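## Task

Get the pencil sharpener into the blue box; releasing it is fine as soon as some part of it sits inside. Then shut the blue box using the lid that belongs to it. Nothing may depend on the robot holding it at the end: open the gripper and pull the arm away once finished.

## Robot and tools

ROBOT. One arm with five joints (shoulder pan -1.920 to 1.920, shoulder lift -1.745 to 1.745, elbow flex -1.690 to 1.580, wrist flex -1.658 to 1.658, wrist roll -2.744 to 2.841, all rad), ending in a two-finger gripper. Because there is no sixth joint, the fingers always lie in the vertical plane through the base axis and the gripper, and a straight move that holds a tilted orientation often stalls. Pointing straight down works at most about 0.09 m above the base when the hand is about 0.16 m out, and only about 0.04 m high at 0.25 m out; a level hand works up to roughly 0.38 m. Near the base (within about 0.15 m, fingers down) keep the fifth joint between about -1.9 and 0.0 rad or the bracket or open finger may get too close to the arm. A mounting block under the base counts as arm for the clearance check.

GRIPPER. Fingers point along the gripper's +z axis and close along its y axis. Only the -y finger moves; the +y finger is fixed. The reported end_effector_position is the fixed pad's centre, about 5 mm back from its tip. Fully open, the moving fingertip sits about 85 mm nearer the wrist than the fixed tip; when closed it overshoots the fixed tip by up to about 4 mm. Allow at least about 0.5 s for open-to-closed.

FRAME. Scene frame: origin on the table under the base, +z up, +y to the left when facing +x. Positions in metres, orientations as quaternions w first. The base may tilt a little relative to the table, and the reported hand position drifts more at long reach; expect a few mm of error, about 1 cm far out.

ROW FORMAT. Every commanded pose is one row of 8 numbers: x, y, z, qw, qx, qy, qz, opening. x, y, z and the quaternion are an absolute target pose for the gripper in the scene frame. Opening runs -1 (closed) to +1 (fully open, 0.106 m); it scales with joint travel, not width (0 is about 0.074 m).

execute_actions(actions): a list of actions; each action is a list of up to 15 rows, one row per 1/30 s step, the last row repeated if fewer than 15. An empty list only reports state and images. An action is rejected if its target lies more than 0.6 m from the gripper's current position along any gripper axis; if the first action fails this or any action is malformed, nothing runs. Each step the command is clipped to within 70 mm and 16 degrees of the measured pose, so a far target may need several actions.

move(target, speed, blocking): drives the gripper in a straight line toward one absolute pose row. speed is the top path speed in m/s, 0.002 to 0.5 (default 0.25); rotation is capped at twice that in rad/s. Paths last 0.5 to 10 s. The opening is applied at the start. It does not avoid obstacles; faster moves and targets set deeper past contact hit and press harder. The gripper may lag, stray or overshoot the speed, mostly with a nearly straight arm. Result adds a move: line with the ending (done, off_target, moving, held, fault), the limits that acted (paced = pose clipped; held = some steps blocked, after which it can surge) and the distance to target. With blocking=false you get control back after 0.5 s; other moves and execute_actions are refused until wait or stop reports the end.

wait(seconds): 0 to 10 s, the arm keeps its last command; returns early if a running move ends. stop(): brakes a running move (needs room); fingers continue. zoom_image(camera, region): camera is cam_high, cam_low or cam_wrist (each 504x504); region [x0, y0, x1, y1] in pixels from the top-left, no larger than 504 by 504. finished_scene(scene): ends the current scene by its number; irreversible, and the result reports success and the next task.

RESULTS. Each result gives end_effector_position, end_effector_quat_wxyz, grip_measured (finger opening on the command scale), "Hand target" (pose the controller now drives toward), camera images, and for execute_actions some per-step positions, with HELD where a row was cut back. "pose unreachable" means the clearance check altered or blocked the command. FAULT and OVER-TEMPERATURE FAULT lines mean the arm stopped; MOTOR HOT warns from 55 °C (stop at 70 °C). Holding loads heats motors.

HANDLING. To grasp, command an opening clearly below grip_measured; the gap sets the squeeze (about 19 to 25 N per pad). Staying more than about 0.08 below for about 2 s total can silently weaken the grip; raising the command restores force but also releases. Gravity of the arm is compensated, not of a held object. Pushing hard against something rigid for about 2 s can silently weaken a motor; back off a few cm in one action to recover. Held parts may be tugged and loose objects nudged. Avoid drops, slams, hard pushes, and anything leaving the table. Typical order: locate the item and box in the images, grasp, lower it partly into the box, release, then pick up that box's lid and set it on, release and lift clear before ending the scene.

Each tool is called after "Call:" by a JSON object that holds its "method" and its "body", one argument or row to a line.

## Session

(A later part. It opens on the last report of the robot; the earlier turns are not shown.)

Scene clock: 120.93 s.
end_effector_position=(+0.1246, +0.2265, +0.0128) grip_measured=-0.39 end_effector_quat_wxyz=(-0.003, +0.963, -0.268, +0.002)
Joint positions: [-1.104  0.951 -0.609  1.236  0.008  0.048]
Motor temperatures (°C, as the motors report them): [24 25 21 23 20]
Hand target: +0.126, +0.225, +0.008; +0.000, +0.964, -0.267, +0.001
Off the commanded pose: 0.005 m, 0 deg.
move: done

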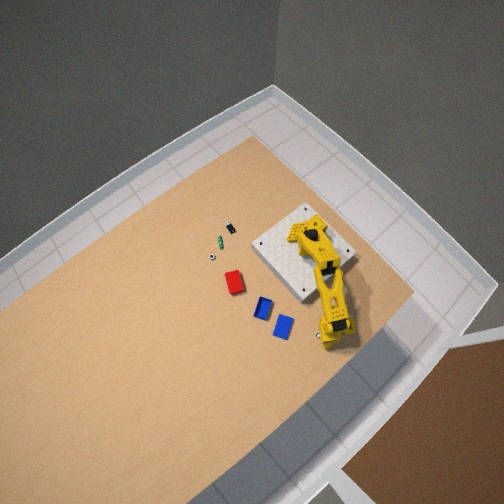

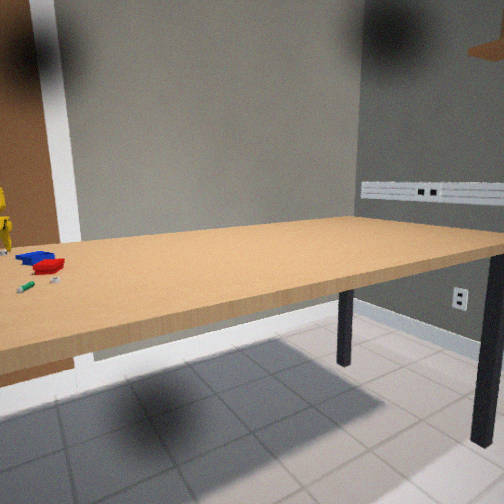

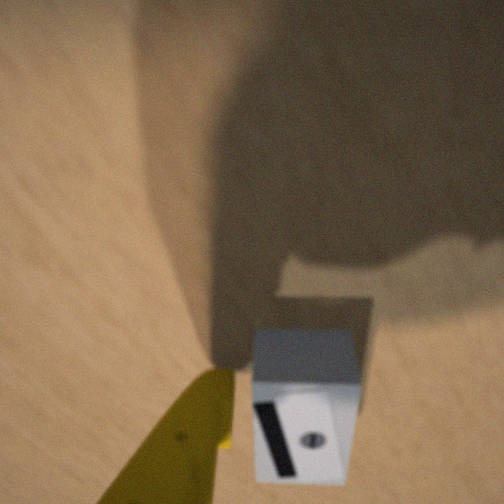

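Call:
{"method": "move", "body": {
  "target": [0.133,0.221,0.004,0,-0.964,0.267,0,-0.4],
  "speed": 0.015
}}

Call:
{"method": "execute_actions", "body": {
  "actions": [
    [[0.133,0.221,0.004,0,-0.964,0.267,0,-0.6]],
    [[0.133,0.221,0.004,0,-0.964,0.267,0,-0.75]],
    [[0.133,0.221,0.004,0,-0.964,0.267,0,-0.86]],
    [[0.133,0.221,0.004,0,-0.964,0.267,0,-0.86]]
  ]
}}

Scene clock: 138.00 s.
end_effector_position=(+0.1319, +0.2244, +0.0109) grip_measured=-0.39 end_effector_quat_wxyz=(-0.008, +0.964, -0.267, +0.003)
Joint positions: [-1.076  0.959 -0.609  1.218  0.039  0.048]
Motor temperatures (°C, as the motors report them): [24 25 21 23 20]
Hand target: +0.133, +0.221, +0.004; -0.000, +0.964, -0.267, +0.001
Off the commanded pose: 0.008 m, 1 deg.
move: done

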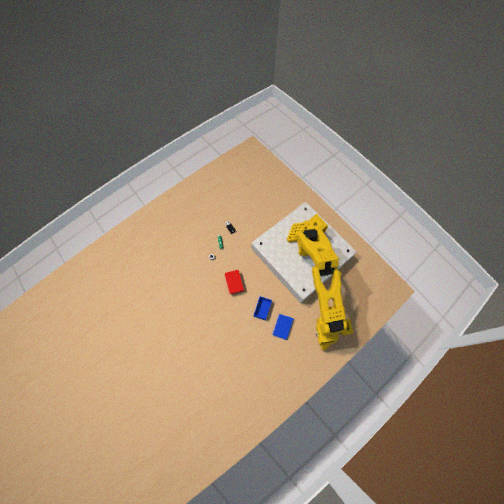

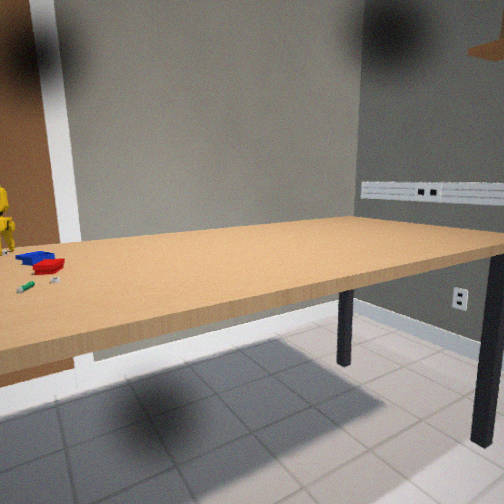

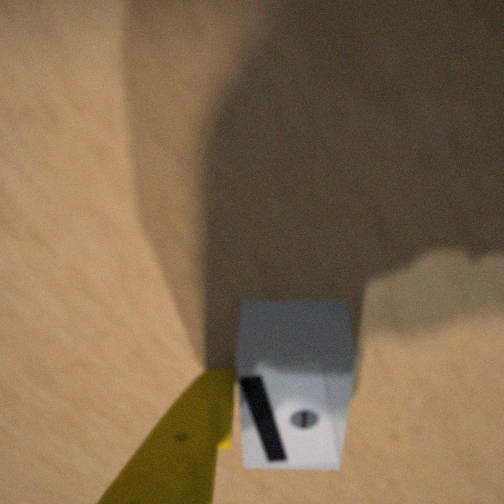

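Scene clock: 140.00 s.
end_effector_position=(+0.1336, +0.2266, +0.0119) grip_measured=-0.83 end_effector_quat_wxyz=(-0.015, +0.963, -0.267, +0.005)
Joint positions: [-1.075  0.962 -0.622  1.214  0.039  0.015]
Motor temperatures (°C, as the motors report them): [24 25 21 23 20]
Hand target: +0.133, +0.221, +0.004; +0.000, +0.964, -0.267, +0.001
Off the commanded pose: 0.010 m, 2 deg.
Step readings (end_effector_position; steps 1 to 15: 1st action; 16 to 30: 2nd action; 31 to 45: 3rd action; 46 to 60: 4th action):
0: (+0.1319, +0.2244, +0.0109)
1: (+0.1319, +0.2244, +0.0107)
2: (+0.1319, +0.2244, +0.0107)
4: (+0.1328, +0.2252, +0.0113)
8: (+0.1335, +0.2263, +0.0121)
15: (+0.1335, +0.2263, +0.0121)
16: (+0.1335, +0.2263, +0.0121)
17: (+0.1336, +0.2265, +0.0121)
19: (+0.1337, +0.2268, +0.0123)
23: (+0.1337, +0.2268, +0.0123)
30: (+0.1337, +0.2268, +0.0123)
31: (+0.1337, +0.2268, +0.0123)
32: (+0.1337, +0.2268, +0.0123)
34: (+0.1337, +0.2268, +0.0123)
38: (+0.1336, +0.2266, +0.0119)
45: (+0.1336, +0.2266, +0.0119)
46: (+0.1336, +0.2266, +0.0119)
47: (+0.1336, +0.2266, +0.0119)
49: (+0.1336, +0.2266, +0.0119)
53: (+0.1336, +0.2266, +0.0119)
60: end_effector_position above

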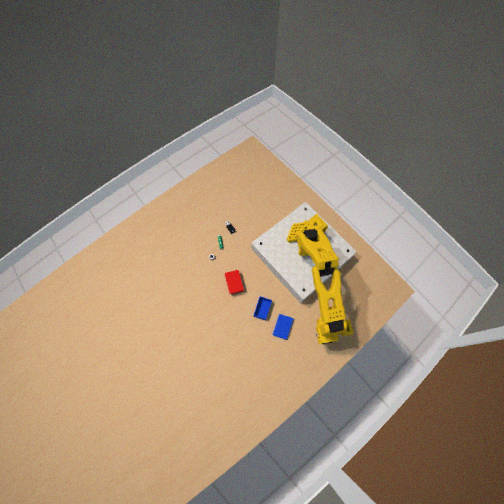

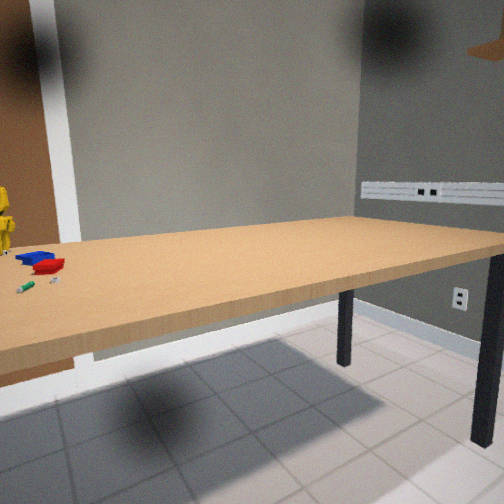

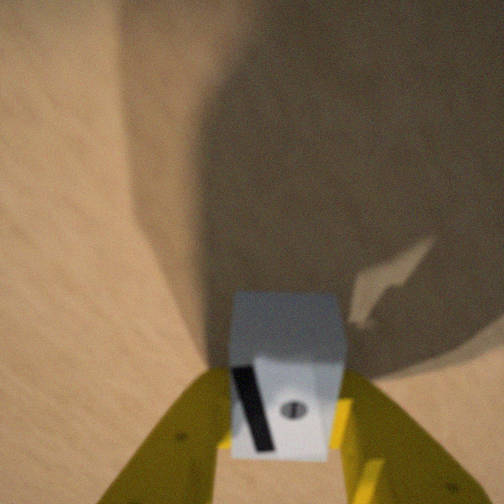

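Call:
{"method": "move", "body": {
  "target": [0.134,0.227,0.055,0,-0.964,0.267,0,-0.87],
  "speed": 0.1
}}

Call:
{"method": "move", "body": {
  "target": [0.203,0.079,0.055,0,-0.25,0.968,0,-0.87],
  "speed": 0.08
}}

Scene clock: 164.90 s.
end_effector_position=(+0.1348, +0.2287, +0.0590) grip_measured=-0.83 end_effector_quat_wxyz=(-0.012, +0.964, -0.267, +0.004)
Joint positions: [-1.075  0.916 -0.892  1.537  0.039  0.015]
Motor temperatures (°C, as the motors report them): [24 25 21 23 20]
Hand target: +0.134, +0.226, +0.055; +0.000, +0.964, -0.267, +0.001
Off the commanded pose: 0.004 m, 1 deg.
move: done

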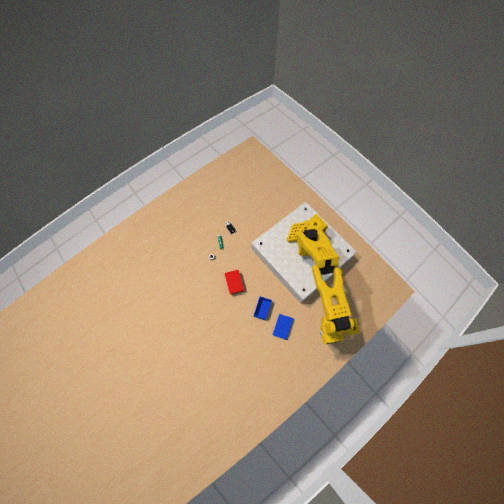

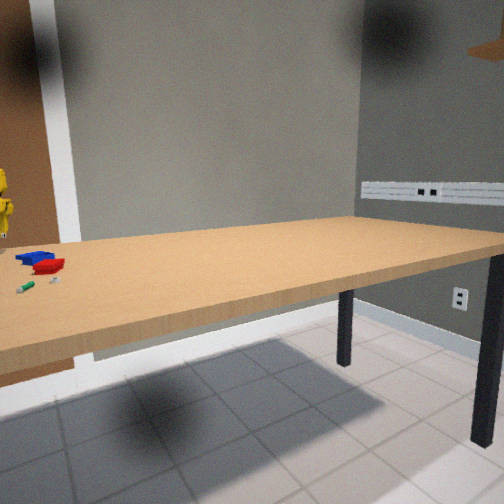

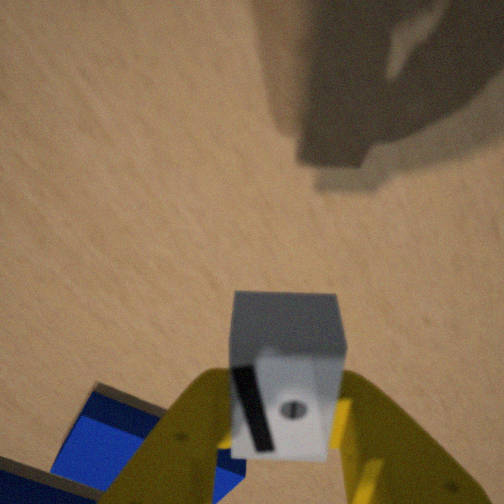

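Scene clock: 175.13 s.
end_effector_position=(+0.1849, +0.1141, +0.0552) grip_measured=-0.83 end_effector_quat_wxyz=(+0.003, -0.490, +0.872, +0.003)
Joint positions: [-0.558  0.365  0.051  1.161 -1.02   0.015]
Motor temperatures (°C, as the motors report them): [24 25 21 23 20]
Hand target: +0.185, +0.112, +0.055; +0.005, -0.482, +0.876, +0.003
Off the commanded pose: 0.039 m, 30 deg.
move: off_target (path cut at 10 s)

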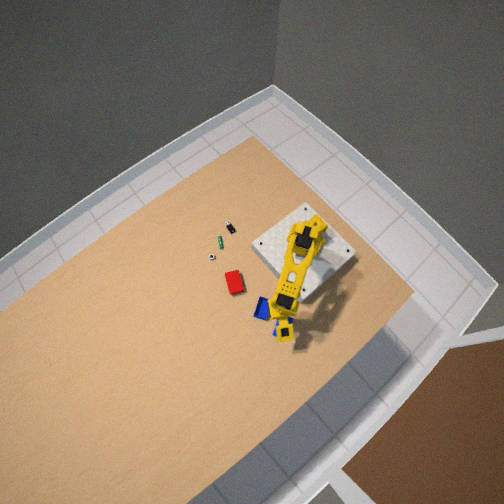

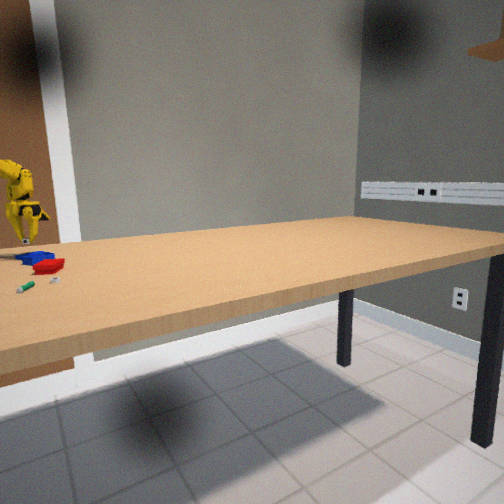

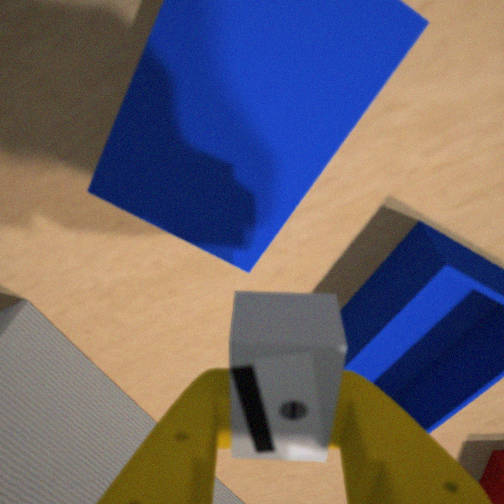

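Call:
{"method": "move", "body": {
  "target": [0.203,0.078,0.055,0,-0.25,0.968,0,-0.87],
  "speed": 0.15
}}

Scene clock: 180.67 s.
end_effector_position=(+0.2034, +0.0792, +0.0550) grip_measured=-0.83 end_effector_quat_wxyz=(+0.001, -0.259, +0.966, +0.004)
Joint positions: [-0.372  0.357  0.062  1.161 -1.336  0.015]
Motor temperatures (°C, as the motors report them): [24 25 21 23 20]
Hand target: +0.202, +0.077, +0.055; -0.000, -0.249, +0.968, +0.004
Off the commanded pose: 0.001 m, 1 deg.
move: done

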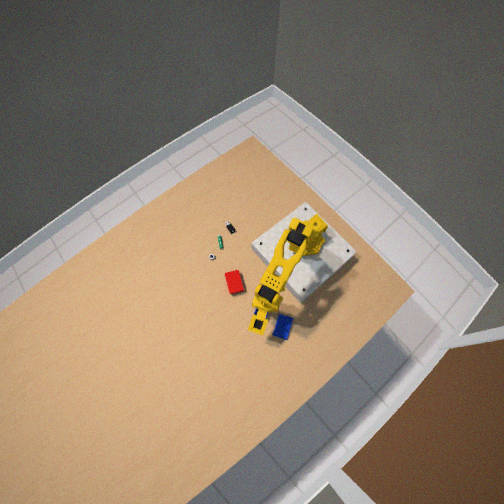

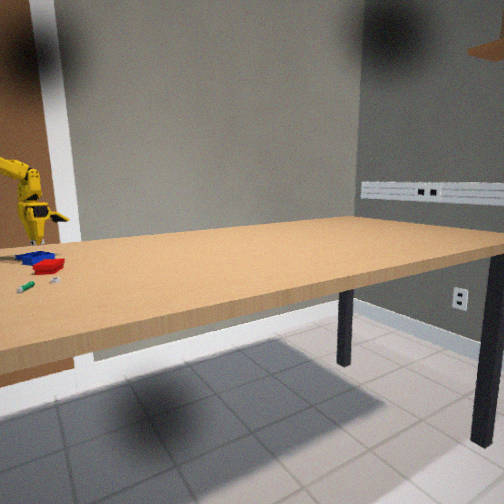

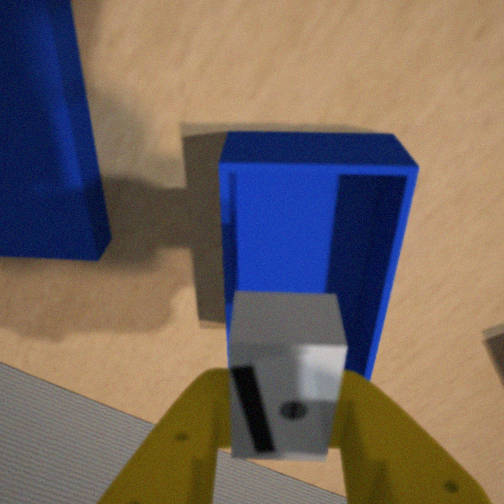

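Call:
{"method": "move", "body": {
  "target": [0.205,0.071,0.045,0,-0.25,0.968,0,-0.87],
  "speed": 0.05
}}

Call:
{"method": "move", "body": {
  "target": [0.204,0.071,0.022,0,-0.25,0.968,0,-0.87],
  "speed": 0.03
}}

Scene clock: 193.40 s.
end_effector_position=(+0.2083, +0.0741, +0.0512) grip_measured=-0.83 end_effector_quat_wxyz=(+0.012, -0.250, +0.968, +0.005)
Joint positions: [-0.343  0.364  0.083  1.11  -1.325  0.015]
Motor temperatures (°C, as the motors report them): [24 25 21 23 20]
Hand target: +0.204, +0.071, +0.045; -0.002, -0.251, +0.968, +0.004
Off the commanded pose: 0.008 m, 2 deg.
move: done

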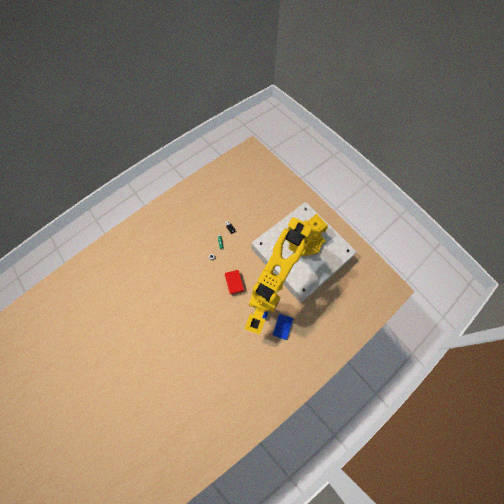

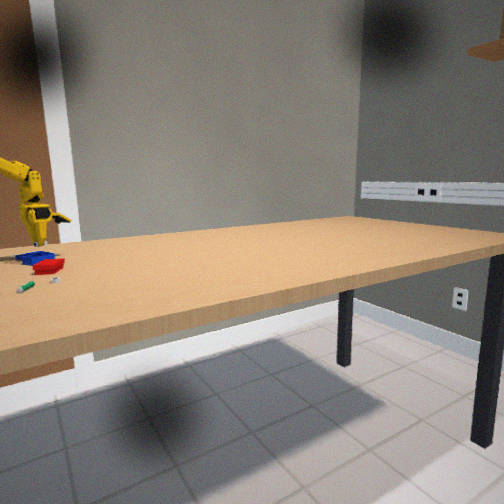

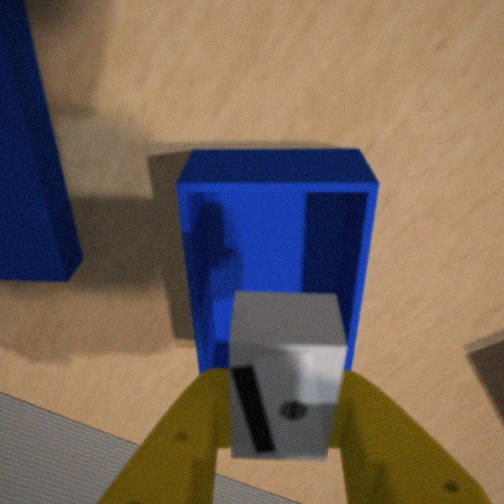

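Scene clock: 194.63 s.
end_effector_position=(+0.2090, +0.0745, +0.0283) grip_measured=-0.83 end_effector_quat_wxyz=(+0.014, -0.250, +0.968, +0.005)
Joint positions: [-0.343  0.456  0.128  0.971 -1.325  0.015]
Motor temperatures (°C, as the motors report them): [24 25 21 23 20]
Hand target: +0.205, +0.071, +0.022; +0.001, -0.250, +0.968, +0.004
Off the commanded pose: 0.009 m, 2 deg.
move: done

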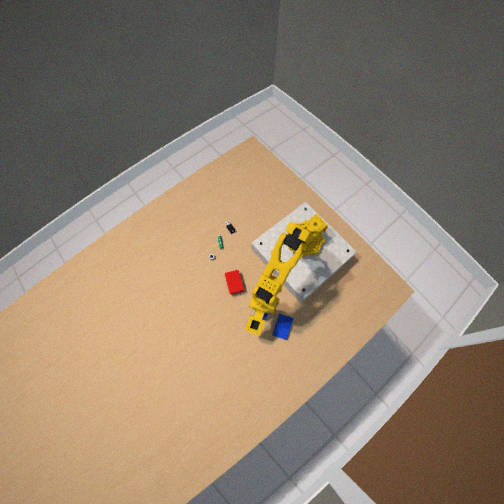

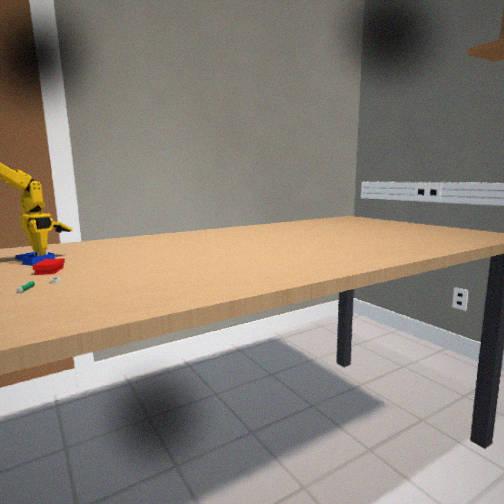

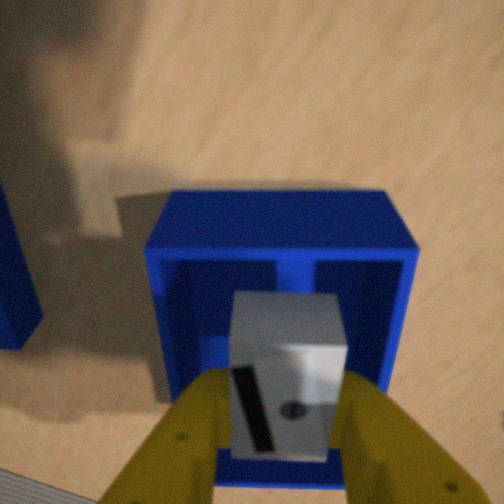

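Centred. Lower a bit, release, lift.

Call:
{"method": "move", "body": {
  "target": [0.203,0.070,0.011,0,-0.25,0.968,0,-0.87],
  "speed": 0.02
}}

Call:
{"method": "execute_actions", "body": {
  "actions": [
    [[0.203,0.070,0.011,0,-0.25,0.968,0,-0.68]]
  ]
}}

Call:
{"method": "move", "body": {
  "target": [0.203,0.070,0.055,0,-0.25,0.968,0,-0.68],
  "speed": 0.06
}}

Call:
{"method": "move", "body": {
  "target": [0.184,0.166,0.055,0,-0.25,0.968,0,-0.15],
  "speed": 0.15
}}

Scene clock: 202.00 s.
end_effector_position=(+0.2085, +0.0744, +0.0199) grip_measured=-0.83 end_effector_quat_wxyz=(+0.016, -0.250, +0.968, +0.005)
Joint positions: [-0.343  0.486  0.151  0.912 -1.323  0.015]
Motor temperatures (°C, as the motors report them): [24 25 21 23 20]
Hand target: +0.203, +0.070, +0.011; -0.001, -0.250, +0.968, +0.004
Off the commanded pose: 0.011 m, 2 deg.
move: off_target

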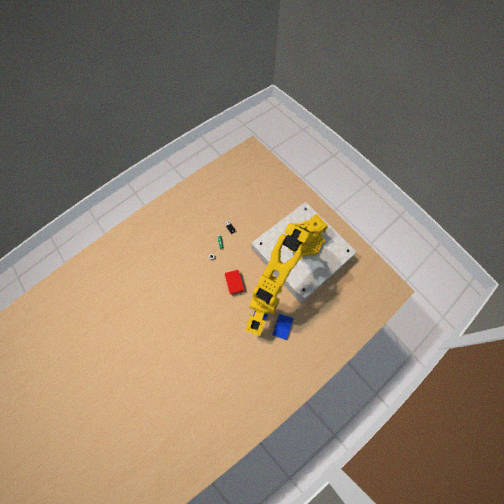

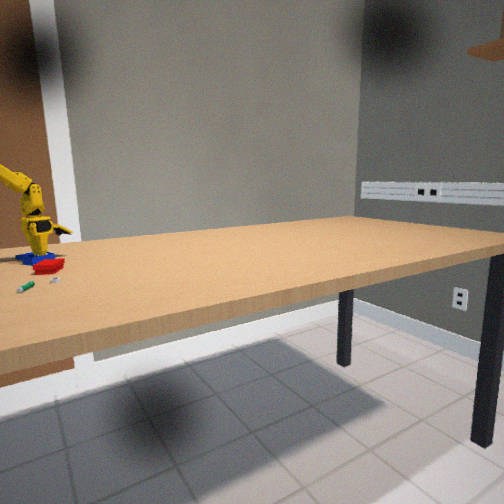

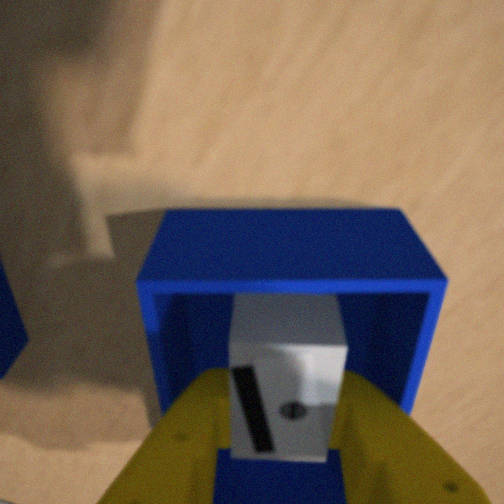

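Scene clock: 202.50 s.
end_effector_position=(+0.2084, +0.0744, +0.0197) grip_measured=-0.83 end_effector_quat_wxyz=(+0.016, -0.250, +0.968, +0.005)
Joint positions: [-0.343  0.486  0.152  0.911 -1.323  0.015]
Motor temperatures (°C, as the motors report them): [24 25 21 23 20]
Hand target: +0.203, +0.070, +0.011; -0.001, -0.250, +0.968, +0.004
Off the commanded pose: 0.011 m, 2 deg.
Step readings (end_effector_position):
0: (+0.2085, +0.0744, +0.0199)
1: (+0.2082, +0.0743, +0.0197)
2: (+0.2084, +0.0744, +0.0197)
4: (+0.2084, +0.0744, +0.0197)
8: (+0.2084, +0.0744, +0.0197)
15: end_effector_position above

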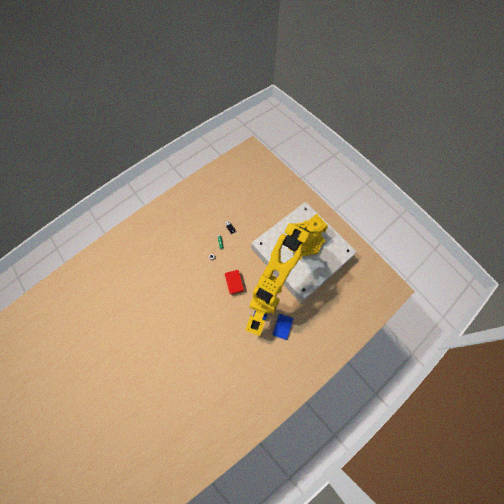

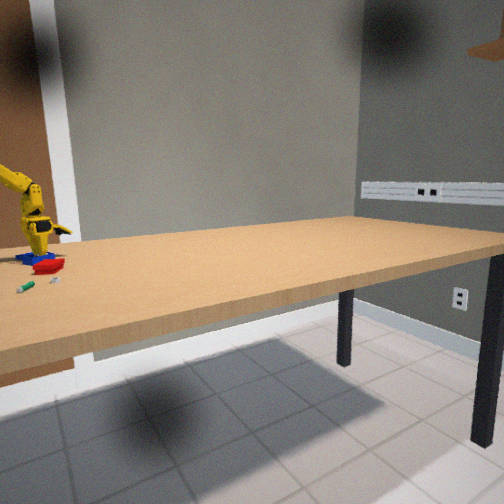

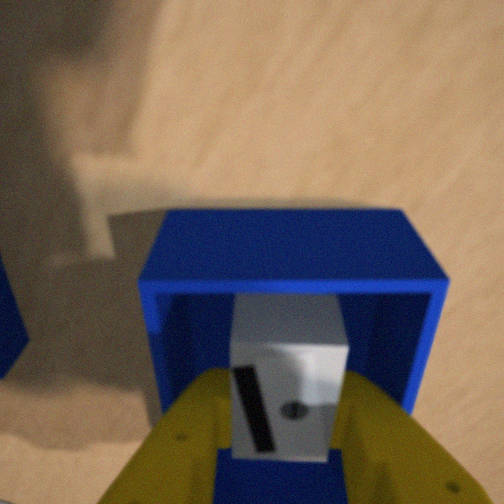

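Scene clock: 203.43 s.
end_effector_position=(+0.2002, +0.0711, +0.0514) grip_measured=-0.82 end_effector_quat_wxyz=(-0.005, -0.250, +0.968, +0.004)
Joint positions: [-0.342  0.339  0.119  1.135 -1.323  0.015]
Motor temperatures (°C, as the motors report them): [24 25 21 23 20]
Hand target: +0.202, +0.070, +0.055; -0.000, -0.250, +0.968, +0.004
Off the commanded pose: 0.005 m, 1 deg.
move: done

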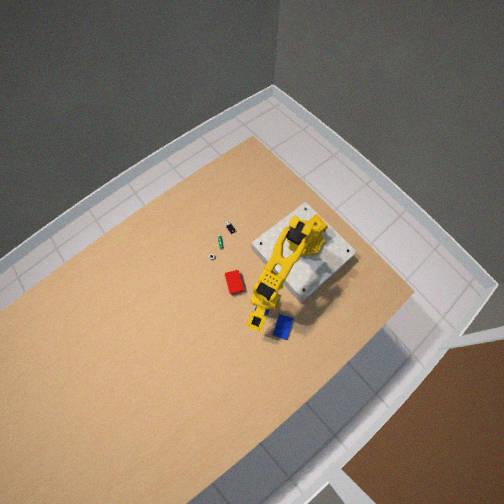

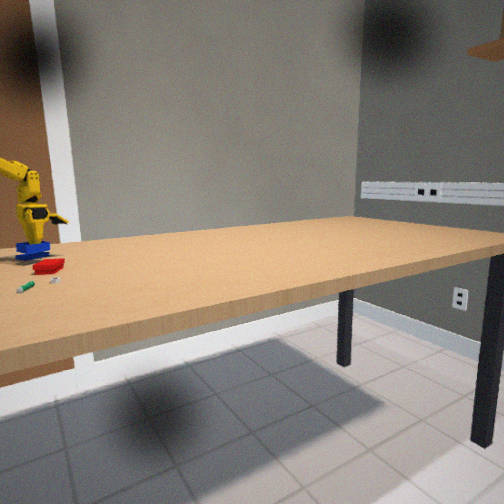

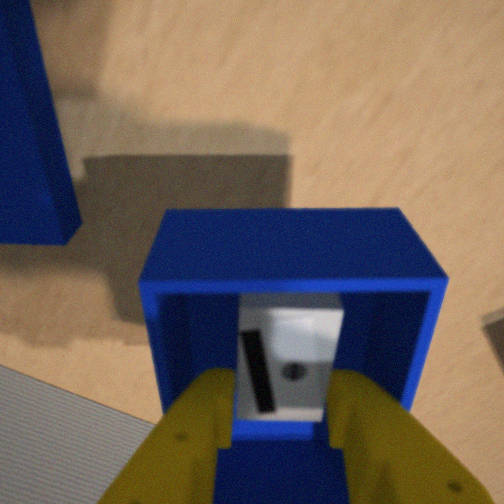

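Scene clock: 204.57 s.
end_effector_position=(+0.1886, +0.1674, +0.0593) grip_measured=-0.82 end_effector_quat_wxyz=(+0.011, -0.250, +0.968, +0.007)
Joint positions: [-0.731  0.598 -0.348  1.308 -1.712  0.015]
Motor temperatures (°C, as the motors report them): [24 25 21 23 20]
Hand target: +0.186, +0.167, +0.056; +0.000, -0.249, +0.968, +0.002
Off the commanded pose: 0.006 m, 1 deg.
move: done

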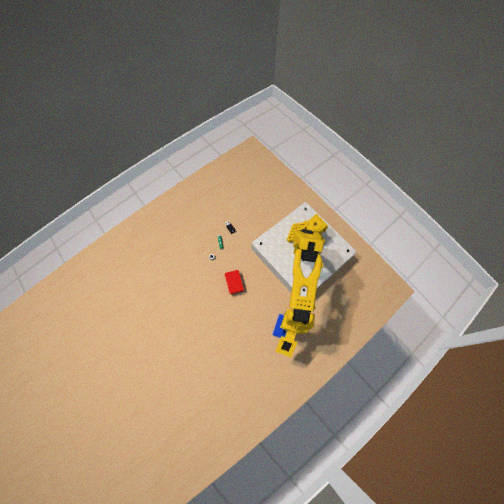

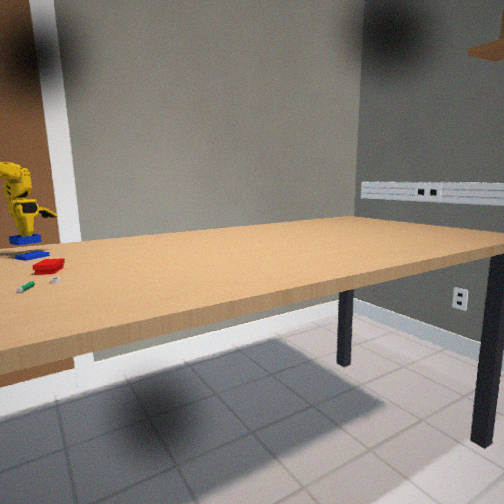

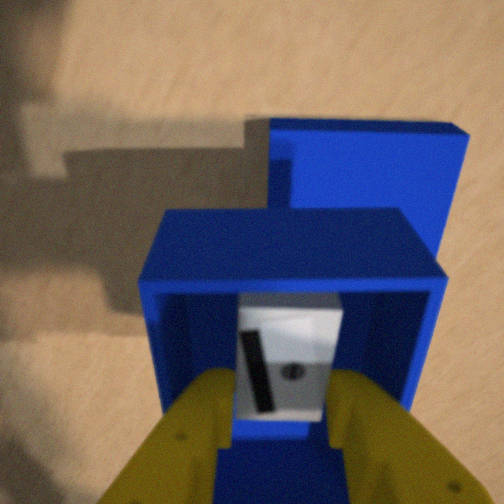

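Call:
{"method": "move", "body": {
  "target": [0.204,0.071,0.05,0,-0.25,0.968,0,-0.6],
  "speed": 0.06
}}

Call:
{"method": "move", "body": {
  "target": [0.203,0.070,0.013,0,-0.25,0.968,0,-0.6],
  "speed": 0.02
}}

Call:
{"method": "execute_actions", "body": {
  "actions": [
    [[0.203,0.070,0.013,0,-0.25,0.968,0,-0.84]],
    [[0.203,0.070,0.013,0,-0.25,0.968,0,-0.84]]
  ]
}}

Scene clock: 215.60 s.
end_effector_position=(+0.2026, +0.0716, +0.0490) grip_measured=-0.82 end_effector_quat_wxyz=(-0.002, -0.250, +0.968, +0.004)
Joint positions: [-0.34   0.359  0.108  1.119 -1.322  0.015]
Motor temperatures (°C, as the motors report them): [24 25 21 23 20]
Hand target: +0.202, +0.070, +0.049; +0.001, -0.251, +0.968, +0.004
Off the commanded pose: 0.002 m, 1 deg.
move: done

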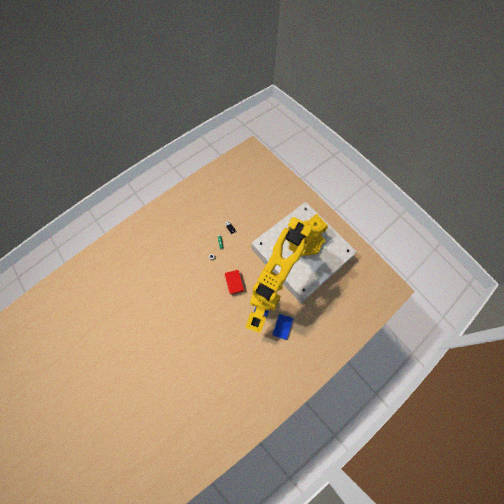

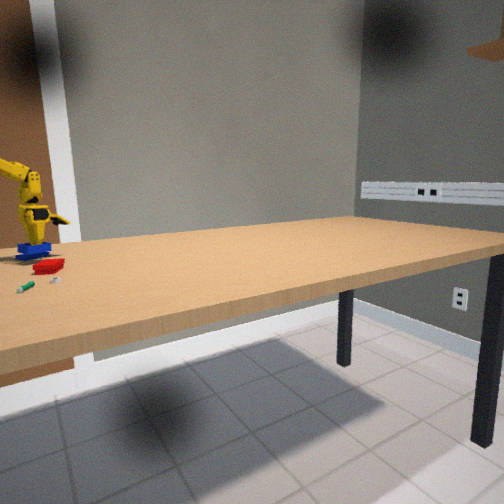

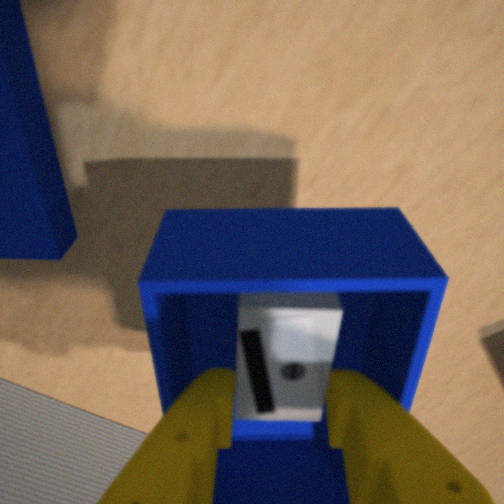

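Scene clock: 217.63 s.
end_effector_position=(+0.2082, +0.0736, +0.0211) grip_measured=-0.82 end_effector_quat_wxyz=(+0.014, -0.250, +0.968, +0.005)
Joint positions: [-0.34   0.482  0.148  0.925 -1.322  0.015]
Motor temperatures (°C, as the motors report them): [24 25 21 23 20]
Hand target: +0.203, +0.070, +0.013; -0.001, -0.250, +0.968, +0.004
Off the commanded pose: 0.010 m, 2 deg.
move: done

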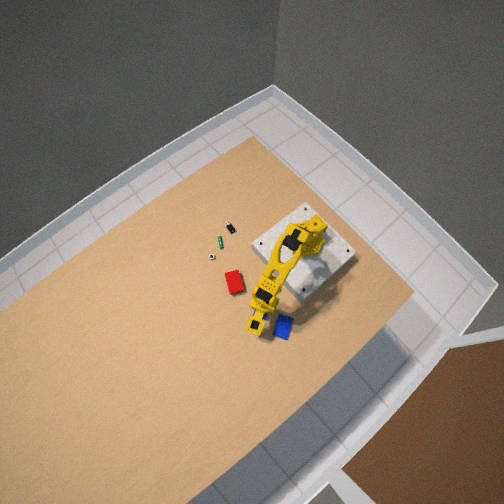

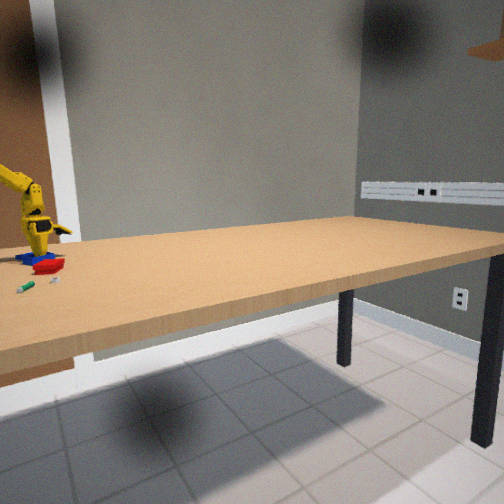

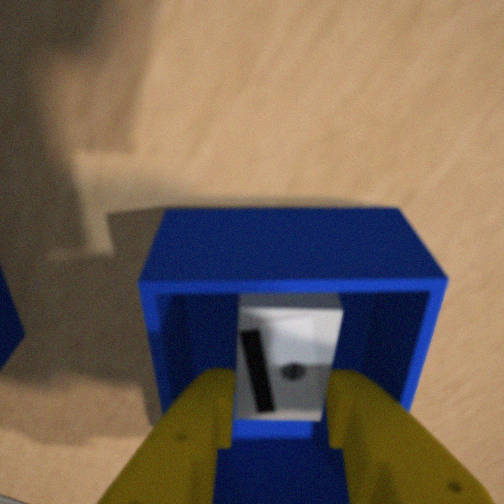

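Scene clock: 218.63 s.
end_effector_position=(+0.2084, +0.0736, +0.0206) grip_measured=-0.83 end_effector_quat_wxyz=(+0.015, -0.250, +0.968, +0.005)
Joint positions: [-0.34   0.482  0.152  0.917 -1.322  0.015]
Motor temperatures (°C, as the motors report them): [24 25 21 23 20]
Hand target: +0.203, +0.070, +0.013; -0.000, -0.250, +0.968, +0.004
Off the commanded pose: 0.010 m, 2 deg.
Step readings (end_effector_position; steps 1 to 15: 1st action; 16 to 30: 2nd action):
0: (+0.2082, +0.0736, +0.0211)
1: (+0.2081, +0.0736, +0.0209)
2: (+0.2080, +0.0735, +0.0207)
4: (+0.2079, +0.0735, +0.0206)
8: (+0.2084, +0.0736, +0.0206)
15: (+0.2084, +0.0736, +0.0206)
16: (+0.2084, +0.0736, +0.0206)
17: (+0.2084, +0.0736, +0.0206)
19: (+0.2084, +0.0736, +0.0206)
23: (+0.2084, +0.0736, +0.0206)
30: end_effector_position above

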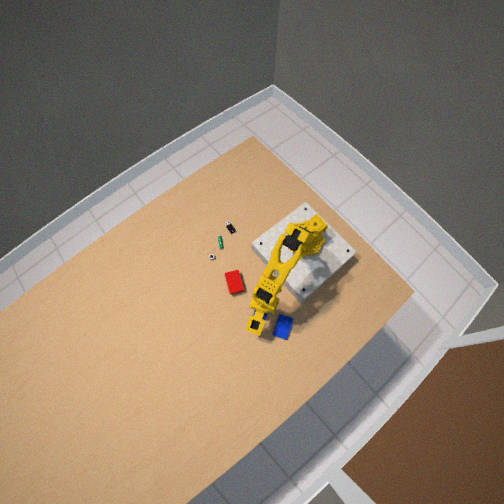

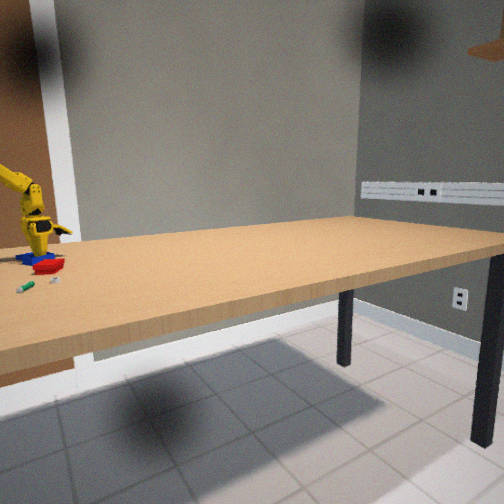

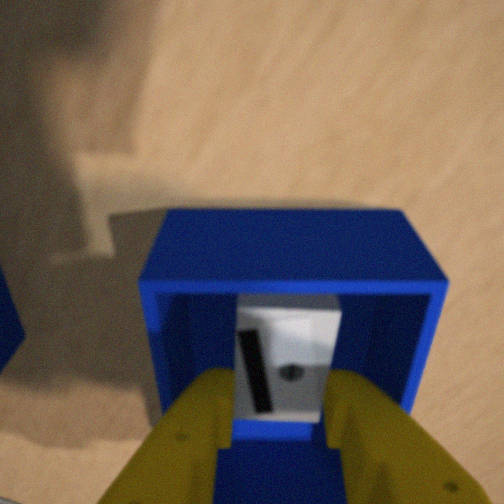

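Lift slowly with neutral opening.

Call:
{"method": "move", "body": {
  "target": [0.206,0.072,0.05,0,-0.25,0.968,0,-0.822],
  "speed": 0.02
}}

Scene clock: 225.67 s.
end_effector_position=(+0.2036, +0.0719, +0.0463) grip_measured=-0.83 end_effector_quat_wxyz=(-0.005, -0.250, +0.968, +0.004)
Joint positions: [-0.34   0.385  0.089  1.118 -1.322  0.015]
Motor temperatures (°C, as the motors report them): [24 25 21 23 20]
Hand target: +0.205, +0.072, +0.050; -0.001, -0.250, +0.968, +0.004
Off the commanded pose: 0.004 m, 1 deg.
move: done

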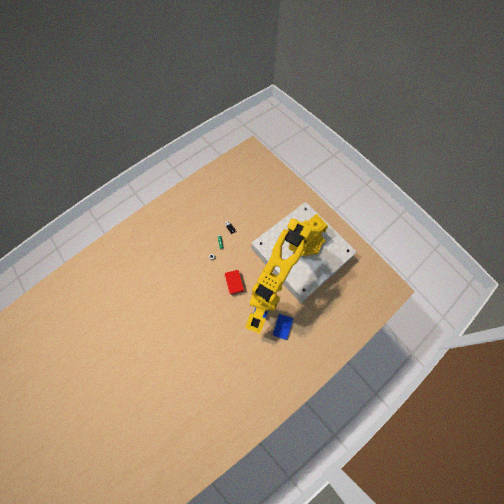

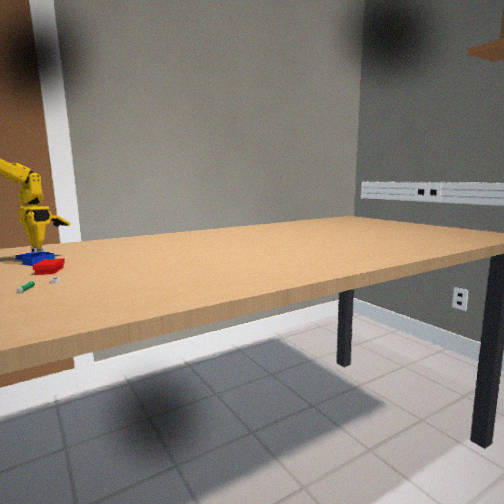

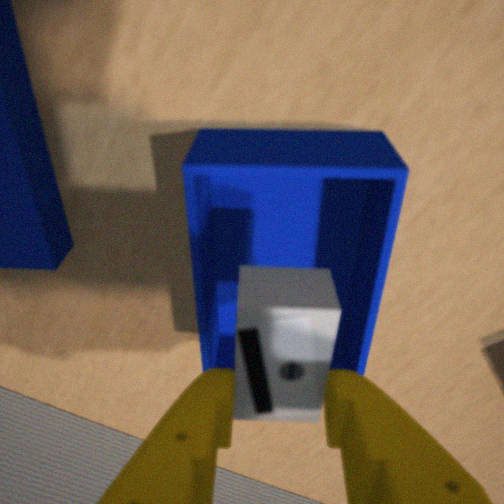

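Call:
{"method": "move", "body": {
  "target": [0.203,0.070,0.024,0,-0.25,0.968,0,-0.835],
  "speed": 0.02
}}

Call:
{"method": "execute_actions", "body": {
  "actions": [
    [[0.203,0.070,0.024,0,-0.25,0.968,0,-0.74]],
    [[0.203,0.070,0.024,0,-0.25,0.968,0,-0.74]]
  ]
}}

Scene clock: 237.90 s.
end_effector_position=(+0.2079, +0.0734, +0.0305) grip_measured=-0.83 end_effector_quat_wxyz=(+0.014, -0.250, +0.968, +0.005)
Joint positions: [-0.34   0.436  0.142  0.977 -1.322  0.015]
Motor temperatures (°C, as the motors report them): [24 25 21 23 20]
Hand target: +0.204, +0.070, +0.024; +0.000, -0.250, +0.968, +0.004
Off the commanded pose: 0.009 m, 2 deg.
move: done

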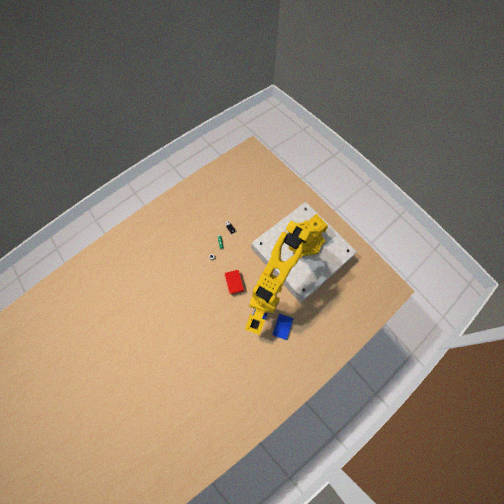

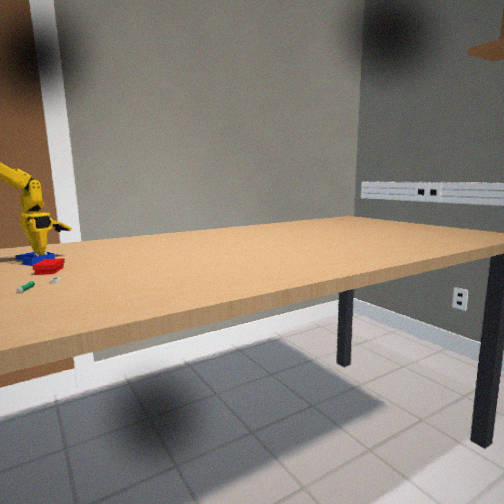

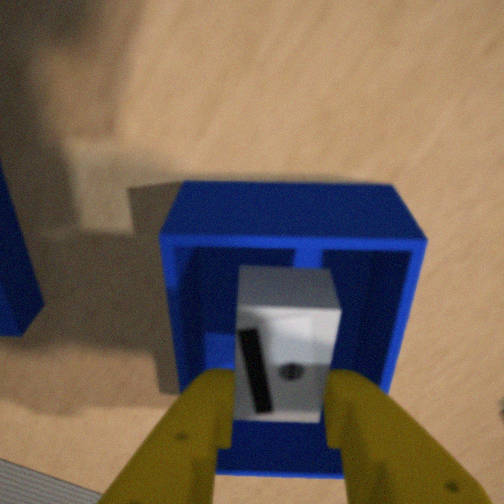

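Scene clock: 238.90 s.
end_effector_position=(+0.2071, +0.0732, +0.0296) grip_measured=-0.75 end_effector_quat_wxyz=(+0.012, -0.250, +0.968, +0.005)
Joint positions: [-0.34   0.437  0.146  0.974 -1.322  0.021]
Motor temperatures (°C, as the motors report them): [24 25 21 23 20]
Hand target: +0.203, +0.070, +0.024; +0.000, -0.250, +0.968, +0.004
Off the commanded pose: 0.008 m, 2 deg.
Step readings (end_effector_position; steps 1 to 15: 1st action; 16 to 30: 2nd action):
0: (+0.2079, +0.0734, +0.0305)
1: (+0.2073, +0.0732, +0.0300)
2: (+0.2072, +0.0732, +0.0298)
4: (+0.2069, +0.0731, +0.0296)
8: (+0.2069, +0.0731, +0.0296)
15: (+0.2069, +0.0731, +0.0296)
16: (+0.2069, +0.0731, +0.0296)
17: (+0.2069, +0.0731, +0.0296)
19: (+0.2071, +0.0732, +0.0296)
23: (+0.2071, +0.0732, +0.0296)
30: end_effector_position above

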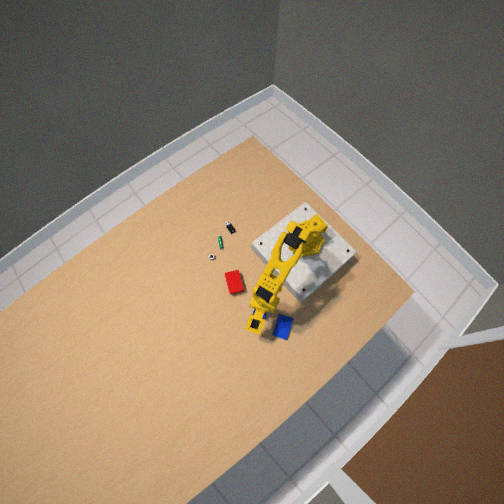

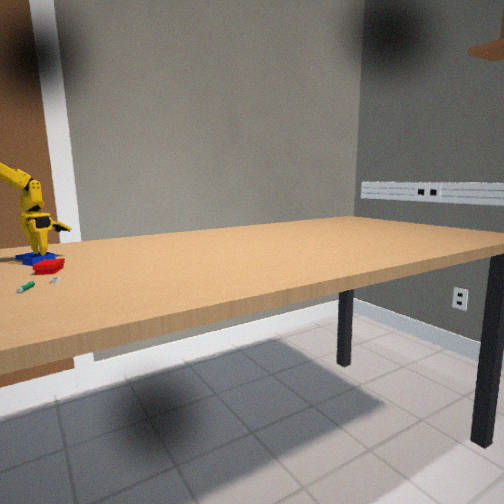

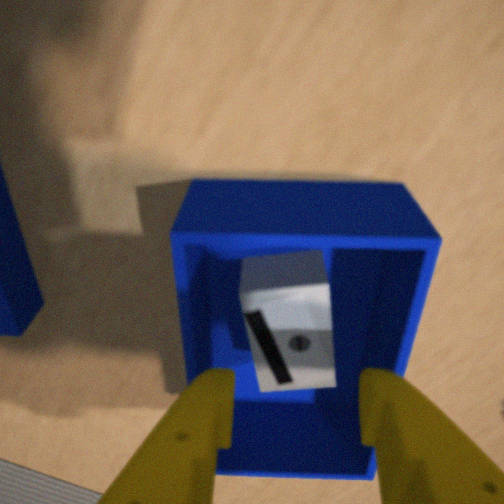

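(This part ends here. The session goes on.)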